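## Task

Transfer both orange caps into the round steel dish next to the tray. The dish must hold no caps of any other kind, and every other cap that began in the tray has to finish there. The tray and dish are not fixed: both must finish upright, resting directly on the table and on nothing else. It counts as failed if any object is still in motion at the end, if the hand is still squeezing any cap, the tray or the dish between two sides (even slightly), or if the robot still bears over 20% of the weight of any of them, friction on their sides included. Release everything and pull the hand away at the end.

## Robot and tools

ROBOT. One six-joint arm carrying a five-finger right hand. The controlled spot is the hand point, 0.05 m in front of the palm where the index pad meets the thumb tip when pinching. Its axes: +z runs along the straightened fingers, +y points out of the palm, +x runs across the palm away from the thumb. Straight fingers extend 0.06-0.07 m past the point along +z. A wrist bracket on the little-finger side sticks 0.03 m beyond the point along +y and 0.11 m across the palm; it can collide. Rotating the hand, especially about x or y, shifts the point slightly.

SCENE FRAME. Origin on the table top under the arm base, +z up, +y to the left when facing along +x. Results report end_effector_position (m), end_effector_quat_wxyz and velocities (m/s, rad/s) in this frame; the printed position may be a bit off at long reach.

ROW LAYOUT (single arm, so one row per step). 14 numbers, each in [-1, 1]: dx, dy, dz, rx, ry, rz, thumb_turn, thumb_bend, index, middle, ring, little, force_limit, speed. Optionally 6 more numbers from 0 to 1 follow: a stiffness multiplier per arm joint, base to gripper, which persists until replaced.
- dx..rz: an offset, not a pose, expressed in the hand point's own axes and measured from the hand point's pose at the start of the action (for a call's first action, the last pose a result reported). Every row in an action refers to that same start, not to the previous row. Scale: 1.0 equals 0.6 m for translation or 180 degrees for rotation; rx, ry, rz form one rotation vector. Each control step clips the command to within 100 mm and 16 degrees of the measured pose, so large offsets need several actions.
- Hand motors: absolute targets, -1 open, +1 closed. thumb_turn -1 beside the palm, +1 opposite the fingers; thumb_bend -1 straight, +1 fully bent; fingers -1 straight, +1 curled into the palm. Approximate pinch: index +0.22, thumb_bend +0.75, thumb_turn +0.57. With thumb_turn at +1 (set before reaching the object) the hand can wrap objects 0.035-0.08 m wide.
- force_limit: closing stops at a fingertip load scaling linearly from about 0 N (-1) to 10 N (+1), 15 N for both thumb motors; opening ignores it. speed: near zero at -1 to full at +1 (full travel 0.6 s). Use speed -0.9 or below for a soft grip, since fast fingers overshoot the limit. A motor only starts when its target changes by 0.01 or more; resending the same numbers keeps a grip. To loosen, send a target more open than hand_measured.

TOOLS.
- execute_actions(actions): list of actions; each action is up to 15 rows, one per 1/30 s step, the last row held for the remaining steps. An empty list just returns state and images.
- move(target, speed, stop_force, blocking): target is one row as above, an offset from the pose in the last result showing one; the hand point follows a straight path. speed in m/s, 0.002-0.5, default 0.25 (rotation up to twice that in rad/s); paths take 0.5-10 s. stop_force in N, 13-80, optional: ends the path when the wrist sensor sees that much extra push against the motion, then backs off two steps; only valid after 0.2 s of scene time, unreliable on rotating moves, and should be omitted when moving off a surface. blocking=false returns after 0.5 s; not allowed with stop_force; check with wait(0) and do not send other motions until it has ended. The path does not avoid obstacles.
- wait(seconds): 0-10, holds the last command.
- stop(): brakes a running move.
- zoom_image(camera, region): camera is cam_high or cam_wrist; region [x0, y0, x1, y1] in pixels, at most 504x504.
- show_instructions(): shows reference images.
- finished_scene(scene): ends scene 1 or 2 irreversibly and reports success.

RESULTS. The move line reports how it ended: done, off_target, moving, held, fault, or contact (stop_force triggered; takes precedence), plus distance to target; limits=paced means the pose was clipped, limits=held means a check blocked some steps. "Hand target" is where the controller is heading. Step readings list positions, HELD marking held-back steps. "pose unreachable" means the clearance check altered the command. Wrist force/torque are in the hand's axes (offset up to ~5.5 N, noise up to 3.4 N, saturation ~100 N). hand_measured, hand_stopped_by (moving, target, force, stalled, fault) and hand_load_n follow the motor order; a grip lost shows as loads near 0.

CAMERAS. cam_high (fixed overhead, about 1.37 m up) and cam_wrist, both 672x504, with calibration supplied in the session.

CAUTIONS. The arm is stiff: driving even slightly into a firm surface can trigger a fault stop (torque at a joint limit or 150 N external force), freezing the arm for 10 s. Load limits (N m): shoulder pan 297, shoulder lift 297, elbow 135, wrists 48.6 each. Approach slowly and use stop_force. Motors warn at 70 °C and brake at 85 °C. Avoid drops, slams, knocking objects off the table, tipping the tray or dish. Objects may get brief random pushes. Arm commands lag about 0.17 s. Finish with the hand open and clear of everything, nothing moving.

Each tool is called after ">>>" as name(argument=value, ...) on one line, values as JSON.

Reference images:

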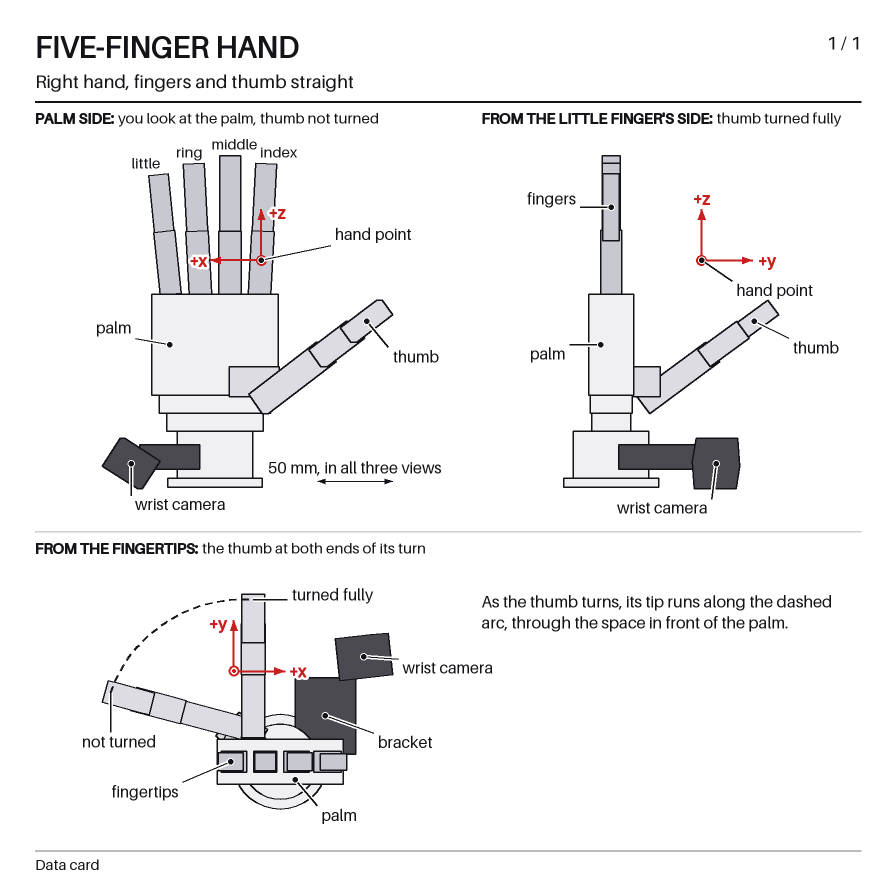

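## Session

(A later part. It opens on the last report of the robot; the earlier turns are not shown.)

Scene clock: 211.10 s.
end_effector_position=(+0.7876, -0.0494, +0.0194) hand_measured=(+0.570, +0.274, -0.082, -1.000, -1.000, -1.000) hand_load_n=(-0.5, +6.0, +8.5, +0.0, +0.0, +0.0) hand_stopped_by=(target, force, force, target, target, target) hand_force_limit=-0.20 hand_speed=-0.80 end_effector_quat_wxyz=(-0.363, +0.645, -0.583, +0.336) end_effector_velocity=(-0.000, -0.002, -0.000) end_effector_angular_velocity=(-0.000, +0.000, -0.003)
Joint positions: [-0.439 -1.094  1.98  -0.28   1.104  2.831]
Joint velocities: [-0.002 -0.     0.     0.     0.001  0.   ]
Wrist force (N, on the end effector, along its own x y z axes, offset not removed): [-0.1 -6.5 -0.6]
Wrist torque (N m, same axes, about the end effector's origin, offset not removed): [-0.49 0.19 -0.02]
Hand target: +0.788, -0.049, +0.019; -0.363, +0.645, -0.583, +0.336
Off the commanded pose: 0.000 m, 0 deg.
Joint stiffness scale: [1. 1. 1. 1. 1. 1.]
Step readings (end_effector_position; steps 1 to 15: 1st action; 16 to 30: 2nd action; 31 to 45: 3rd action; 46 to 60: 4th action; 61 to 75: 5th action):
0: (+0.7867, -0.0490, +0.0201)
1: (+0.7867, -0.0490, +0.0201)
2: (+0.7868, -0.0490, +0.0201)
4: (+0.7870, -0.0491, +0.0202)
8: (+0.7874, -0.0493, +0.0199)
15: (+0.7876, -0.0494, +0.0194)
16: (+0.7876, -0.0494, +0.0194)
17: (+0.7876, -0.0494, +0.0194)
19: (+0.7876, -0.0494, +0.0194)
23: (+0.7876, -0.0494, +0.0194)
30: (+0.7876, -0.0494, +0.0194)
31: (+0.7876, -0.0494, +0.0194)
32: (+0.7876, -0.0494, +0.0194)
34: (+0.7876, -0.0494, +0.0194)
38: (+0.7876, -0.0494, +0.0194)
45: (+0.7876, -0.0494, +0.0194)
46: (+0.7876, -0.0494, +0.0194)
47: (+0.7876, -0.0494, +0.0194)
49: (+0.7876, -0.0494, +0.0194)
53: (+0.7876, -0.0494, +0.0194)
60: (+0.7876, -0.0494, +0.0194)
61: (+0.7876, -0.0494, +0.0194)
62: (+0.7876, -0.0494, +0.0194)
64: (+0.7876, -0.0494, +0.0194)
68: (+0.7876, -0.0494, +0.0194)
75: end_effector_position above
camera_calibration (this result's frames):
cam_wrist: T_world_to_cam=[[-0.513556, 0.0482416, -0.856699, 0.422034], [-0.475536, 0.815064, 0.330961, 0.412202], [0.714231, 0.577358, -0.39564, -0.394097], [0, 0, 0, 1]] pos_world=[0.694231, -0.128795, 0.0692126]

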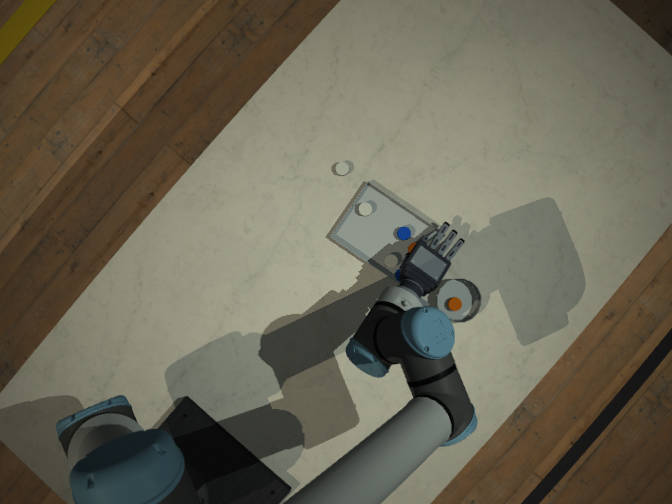

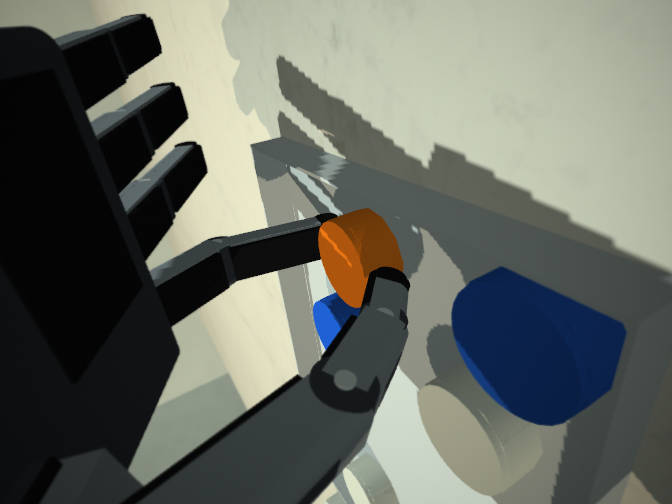

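Gripped. Lifting.

>>> move(target=[0, -0.1143, -0.0687, 0, 0, 0, 0.57, 0.75, 0.25, -1, -1, -1, -0.2, -0.8], speed=0.08)

Scene clock: 214.83 s.
end_effector_position=(+0.7862, -0.0483, +0.0983) hand_measured=(+0.570, +0.274, -0.082, -1.000, -1.000, -1.000) hand_load_n=(-0.5, +6.0, +8.5, +0.0, +0.0, +0.0) hand_stopped_by=(target, force, force, target, target, target) hand_force_limit=-0.20 hand_speed=-0.80 end_effector_quat_wxyz=(-0.363, +0.645, -0.583, +0.335) end_effector_velocity=(-0.003, +0.001, -0.001) end_effector_angular_velocity=(+0.003, +0.012, -0.000)
Joint positions: [-0.439 -1.198  1.949 -0.145  1.104  2.831]
Joint velocities: [-0.    -0.     0.     0.012  0.002 -0.002]
Wrist force (N, on the end effector, along its own x y z axes, offset not removed): [-3.9 -1.0 -4.2]
Wrist torque (N m, same axes, about the end effector's origin, offset not removed): [0.56 0.87 -0.01]
Hand target: +0.787, -0.049, +0.099; -0.363, +0.645, -0.583, +0.336
Off the commanded pose: 0.002 m, 0 deg.
Joint stiffness scale: [1. 1. 1. 1. 1. 1.]
move: done
camera_calibration (this result's frames):
cam_wrist: T_world_to_cam=[[-0.513727, 0.0483269, -0.856591, 0.488915], [-0.475469, 0.815032, 0.331137, 0.384459], [0.714152, 0.577397, -0.395726, -0.362442], [0, 0, 0, 1]] pos_world=[0.692806, -0.127701, 0.148064]

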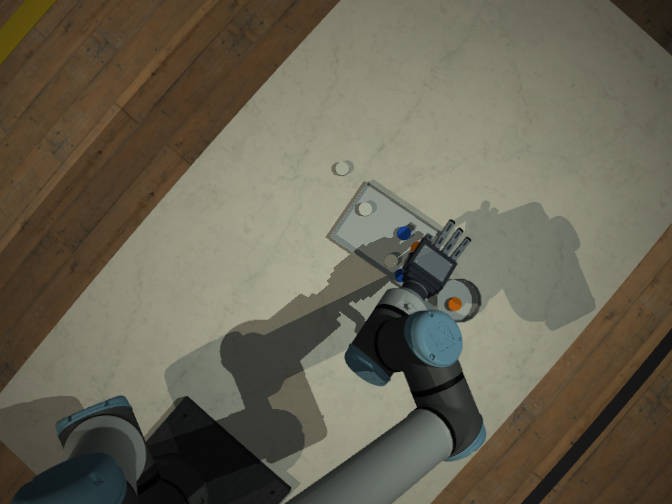

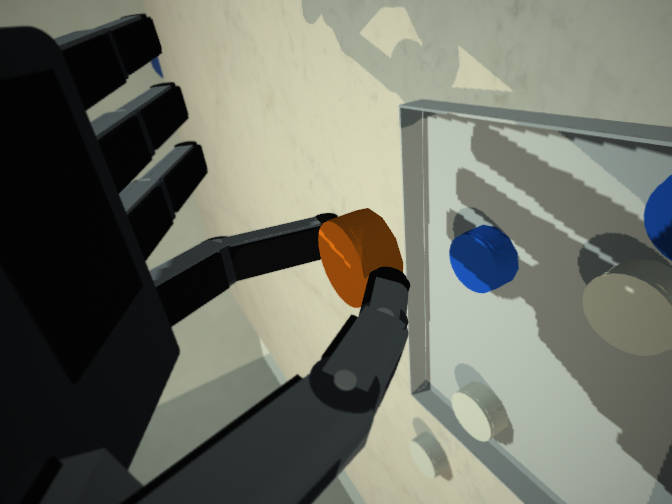

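>>> move(target=[0.26, 0.0003, -0.0063, 0, -0.439, -0.264, 0.57, 0.75, 0.25, -1, -1, -1, -0.2, -0.8], speed=0.25)

Scene clock: 227.47 s.
end_effector_position=(+0.7972, -0.2049, +0.1024) hand_measured=(+0.570, +0.274, -0.082, -1.000, -1.000, -1.000) hand_load_n=(-0.5, +6.0, +8.5, +0.0, +0.0, +0.0) hand_stopped_by=(target, force, force, target, target, target) hand_force_limit=-0.20 hand_speed=-0.80 end_effector_quat_wxyz=(-0.488, +0.871, +0.057, -0.029) end_effector_velocity=(-0.001, -0.001, +0.002) end_effector_angular_velocity=(+0.001, +0.001, +0.011)
Joint positions: [-0.603 -0.538  1.122  1.827  0.892  0.504]
Joint velocities: [ 0.001  0.    -0.003  0.01   0.007 -0.009]
Wrist force (N, on the end effector, along its own x y z axes, offset not removed): [-1.9 3.4 0.7]
Wrist torque (N m, same axes, about the end effector's origin, offset not removed): [0.69 0.63 0.19]
Hand target: +0.798, -0.204, +0.102; -0.488, +0.871, +0.059, -0.030
Off the commanded pose: 0.001 m, 0 deg.
Joint stiffness scale: [1. 1. 1. 1. 1. 1.]
move: done
camera_calibration (this result's frames):
cam_wrist: T_world_to_cam=[[-0.0352417, -0.526004, -0.849752, 0.00589996], [-0.798696, -0.496258, 0.340312, 0.504032], [-0.600702, 0.690687, -0.402628, 0.793852], [0, 0, 0, 1]] pos_world=[0.879645, -0.29507, 0.153113]

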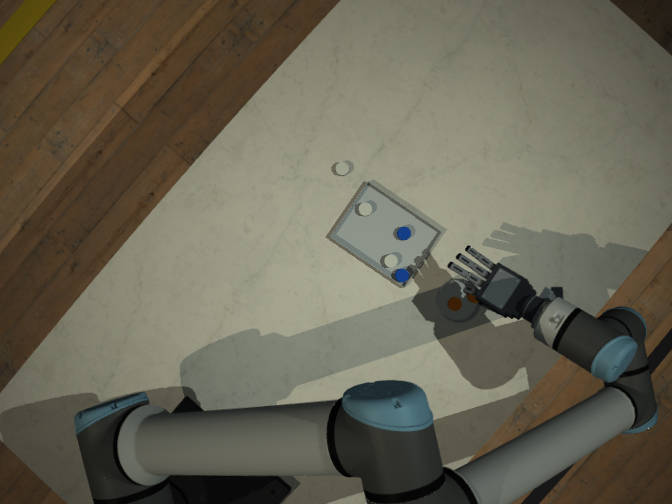

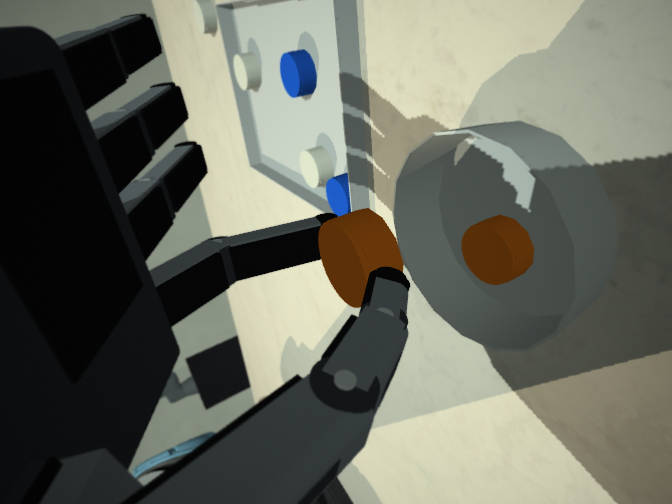

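>>> move(target=[0, 0.109, 0.0655, 0, 0, 0, 0.57, 0.75, 0.25, -1, -1, -1, -0.2, -0.8], speed=0.07)

Scene clock: 234.77 s.
end_effector_position=(+0.7965, -0.2049, +0.0274) hand_measured=(+0.570, +0.274, -0.082, -1.000, -1.000, -1.000) hand_load_n=(+0.0, +5.5, +8.5, +0.0, +0.0, +0.0) hand_stopped_by=(target, force, force, target, target, target) hand_force_limit=-0.20 hand_speed=-0.80 end_effector_quat_wxyz=(-0.489, +0.870, +0.056, -0.030) end_effector_velocity=(+0.004, -0.004, +0.001) end_effector_angular_velocity=(-0.010, -0.014, +0.000)
Joint positions: [-0.603 -0.459  1.114  1.76   0.892  0.502]
Joint velocities: [-0.    -0.    -0.011 -0.006  0.001 -0.001]
Wrist force (N, on the end effector, along its own x y z axes, offset not removed): [1.7 -4.4 -0.1]
Wrist torque (N m, same axes, about the end effector's origin, offset not removed): [-0.12 -0.08 0.16]
Hand target: +0.798, -0.206, +0.026; -0.488, +0.871, +0.057, -0.029
Off the commanded pose: 0.002 m, 0 deg.
Joint stiffness scale: [1. 1. 1. 1. 1. 1.]
move: done
camera_calibration (this result's frames):
cam_wrist: T_world_to_cam=[[-0.0366576, -0.52445, -0.850652, -0.0564548], [-0.797335, -0.497792, 0.341262, 0.527505], [-0.602423, 0.690765, -0.399914, 0.764496], [0, 0, 0, 1]] pos_world=[0.879078, -0.295106, 0.0776918]

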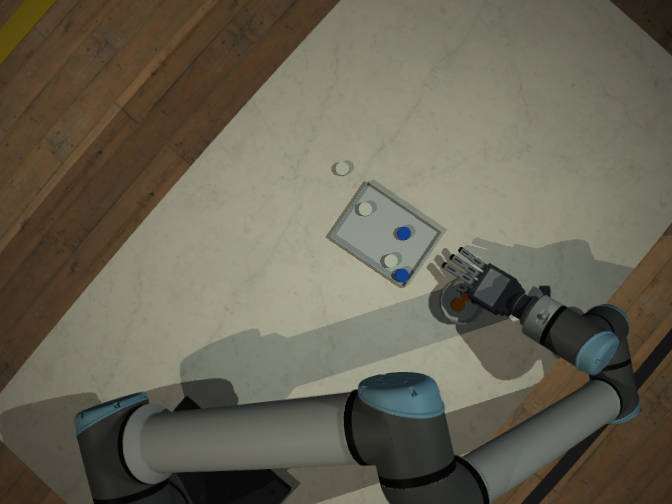

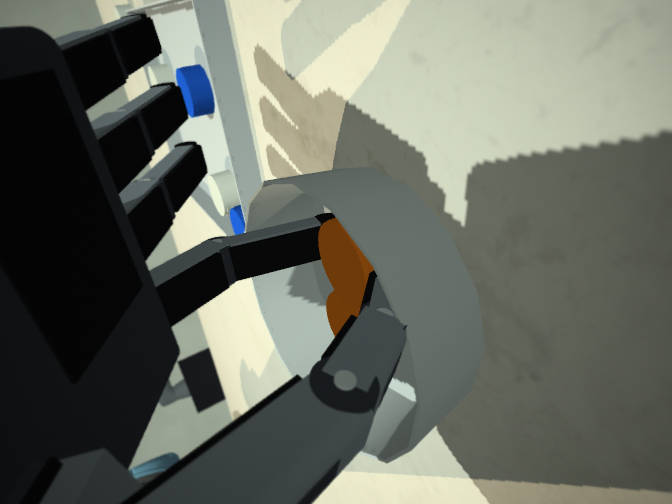

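Now release gently with a small opening, then lift.

>>> execute_actions(actions=[[[0,0,0,0,0,0,0.57,0.12,-0.28,-1,-1,-1,-0.2,-0.5]],[[0,0,0,0,0,0,0.57,0.12,-0.28,-1,-1,-1,-0.2,-0.5]]])

>>> move(target=[0, -0.1429, -0.0858, 0, 0, 0, 0.57, 0.12, -0.28, -1, -1, -1, -0.2, -0.5], speed=0.1)

Scene clock: 239.20 s.
end_effector_position=(+0.7966, -0.2050, +0.0280) hand_measured=(+0.570, +0.122, -0.280, -1.000, -1.000, -1.000) hand_load_n=(+0.5, -1.0, +0.0, +0.0, +0.0, +0.0) hand_stopped_by=(target, target, target, target, target, target) hand_force_limit=-0.20 hand_speed=-0.50 end_effector_quat_wxyz=(-0.489, +0.870, +0.056, -0.030) end_effector_velocity=(+0.000, +0.000, +0.000) end_effector_angular_velocity=(+0.000, +0.001, +0.000)
Joint positions: [-0.603 -0.459  1.113  1.76   0.892  0.502]
Joint velocities: [ 0.001  0.    -0.     0.001 -0.     0.   ]
Wrist force (N, on the end effector, along its own x y z axes, offset not removed): [-2.4 -3.5 1.7]
Wrist torque (N m, same axes, about the end effector's origin, offset not removed): [-0.03 0.51 -0.13]
Hand target: +0.797, -0.205, +0.028; -0.489, +0.870, +0.057, -0.030
Off the commanded pose: 0.000 m, 0 deg.
Joint stiffness scale: [1. 1. 1. 1. 1. 1.]
Step readings (end_effector_position; steps 1 to 15: 1st action; 16 to 30: 2nd action):
0: (+0.7967, -0.2050, +0.0273)
1: (+0.7967, -0.2050, +0.0273)
2: (+0.7967, -0.2050, +0.0273)
4: (+0.7967, -0.2050, +0.0273)
8: (+0.7966, -0.2050, +0.0275)
15: (+0.7966, -0.2050, +0.0279)
16: (+0.7966, -0.2050, +0.0279)
17: (+0.7966, -0.2050, +0.0279)
19: (+0.7966, -0.2050, +0.0279)
23: (+0.7966, -0.2050, +0.0280)
30: end_effector_position above
camera_calibration (this result's frames):
cam_wrist: T_world_to_cam=[[-0.0367031, -0.524417, -0.85067, -0.0559371], [-0.797317, -0.497805, 0.341286, 0.527344], [-0.602444, 0.69078, -0.399856, 0.76492], [0, 0, 0, 1]] pos_world=[0.879228, -0.295211, 0.0782984]

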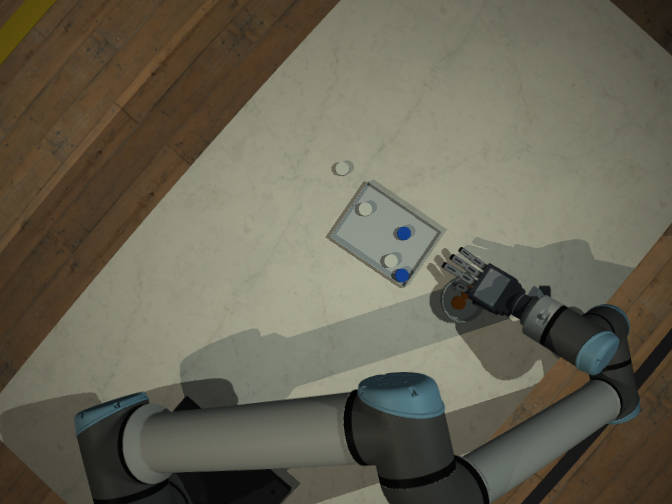

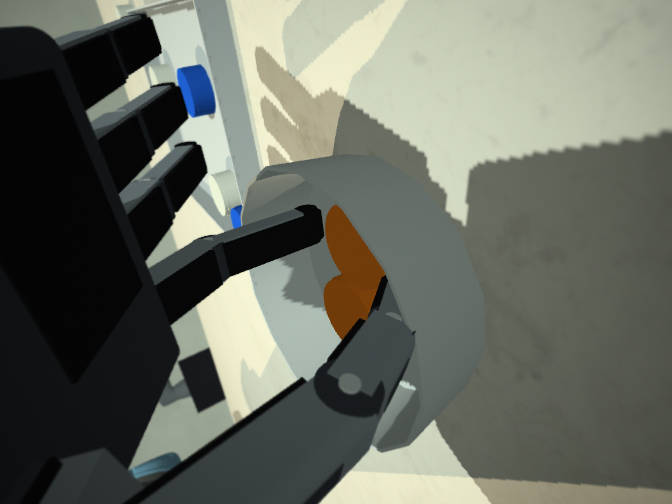

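Scene clock: 240.73 s.
end_effector_position=(+0.7975, -0.2051, +0.1292) hand_measured=(+0.570, +0.120, -0.280, -1.000, -1.000, -1.000) hand_load_n=(+0.0, +0.0, +0.0, +0.0, +0.0, +0.0) hand_stopped_by=(target, target, target, target, target, target) hand_force_limit=-0.20 hand_speed=-0.50 end_effector_quat_wxyz=(-0.487, +0.871, +0.058, -0.028) end_effector_velocity=(-0.001, -0.000, +0.000) end_effector_angular_velocity=(+0.004, +0.005, -0.002)
Joint positions: [-0.603 -0.565  1.121  1.853  0.892  0.502]
Joint velocities: [-0.001  0.001  0.     0.005 -0.001  0.001]
Wrist force (N, on the end effector, along its own x y z axes, offset not removed): [-2.4 -2.8 0.6]
Wrist torque (N m, same axes, about the end effector's origin, offset not removed): [-0.02 0.45 -0.20]
Hand target: +0.796, -0.204, +0.128; -0.489, +0.870, +0.056, -0.030
Off the commanded pose: 0.002 m, 0 deg.
Joint stiffness scale: [1. 1. 1. 1. 1. 1.]
move: done
camera_calibration (this result's frames):
cam_wrist: T_world_to_cam=[[-0.0329183, -0.527127, -0.849149, 0.0263786], [-0.798815, -0.49674, 0.339329, 0.495149], [-0.600675, 0.689483, -0.404725, 0.804971], [0, 0, 0, 1]] pos_world=[0.879927, -0.295149, 0.180173]

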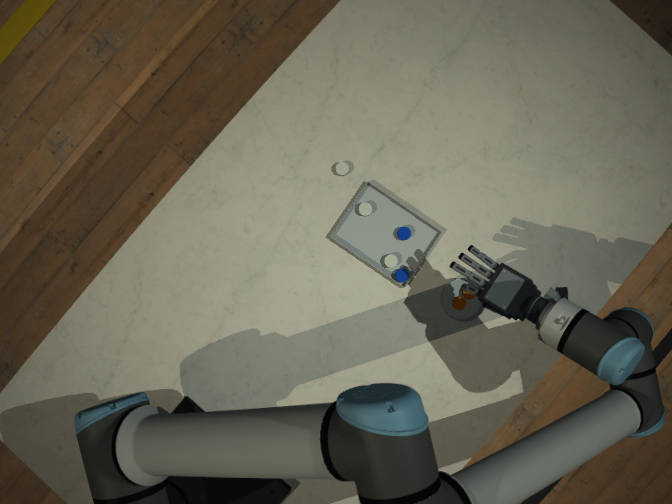

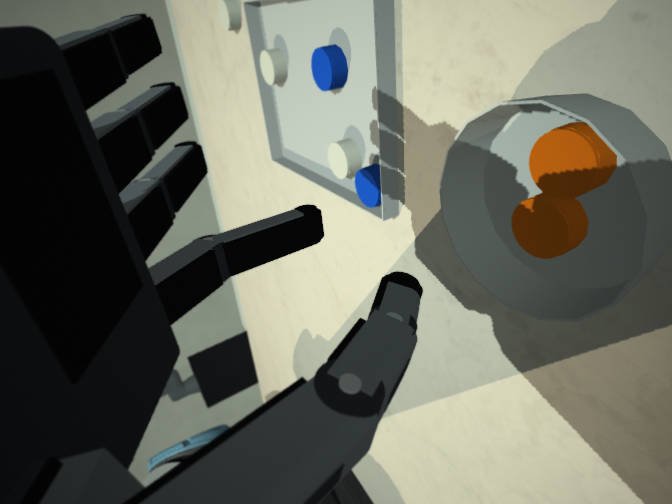

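Both orange caps are in the dish, and the hand is clear.

>>> finished_scene(scene=1)

The scene is finished: the task was done.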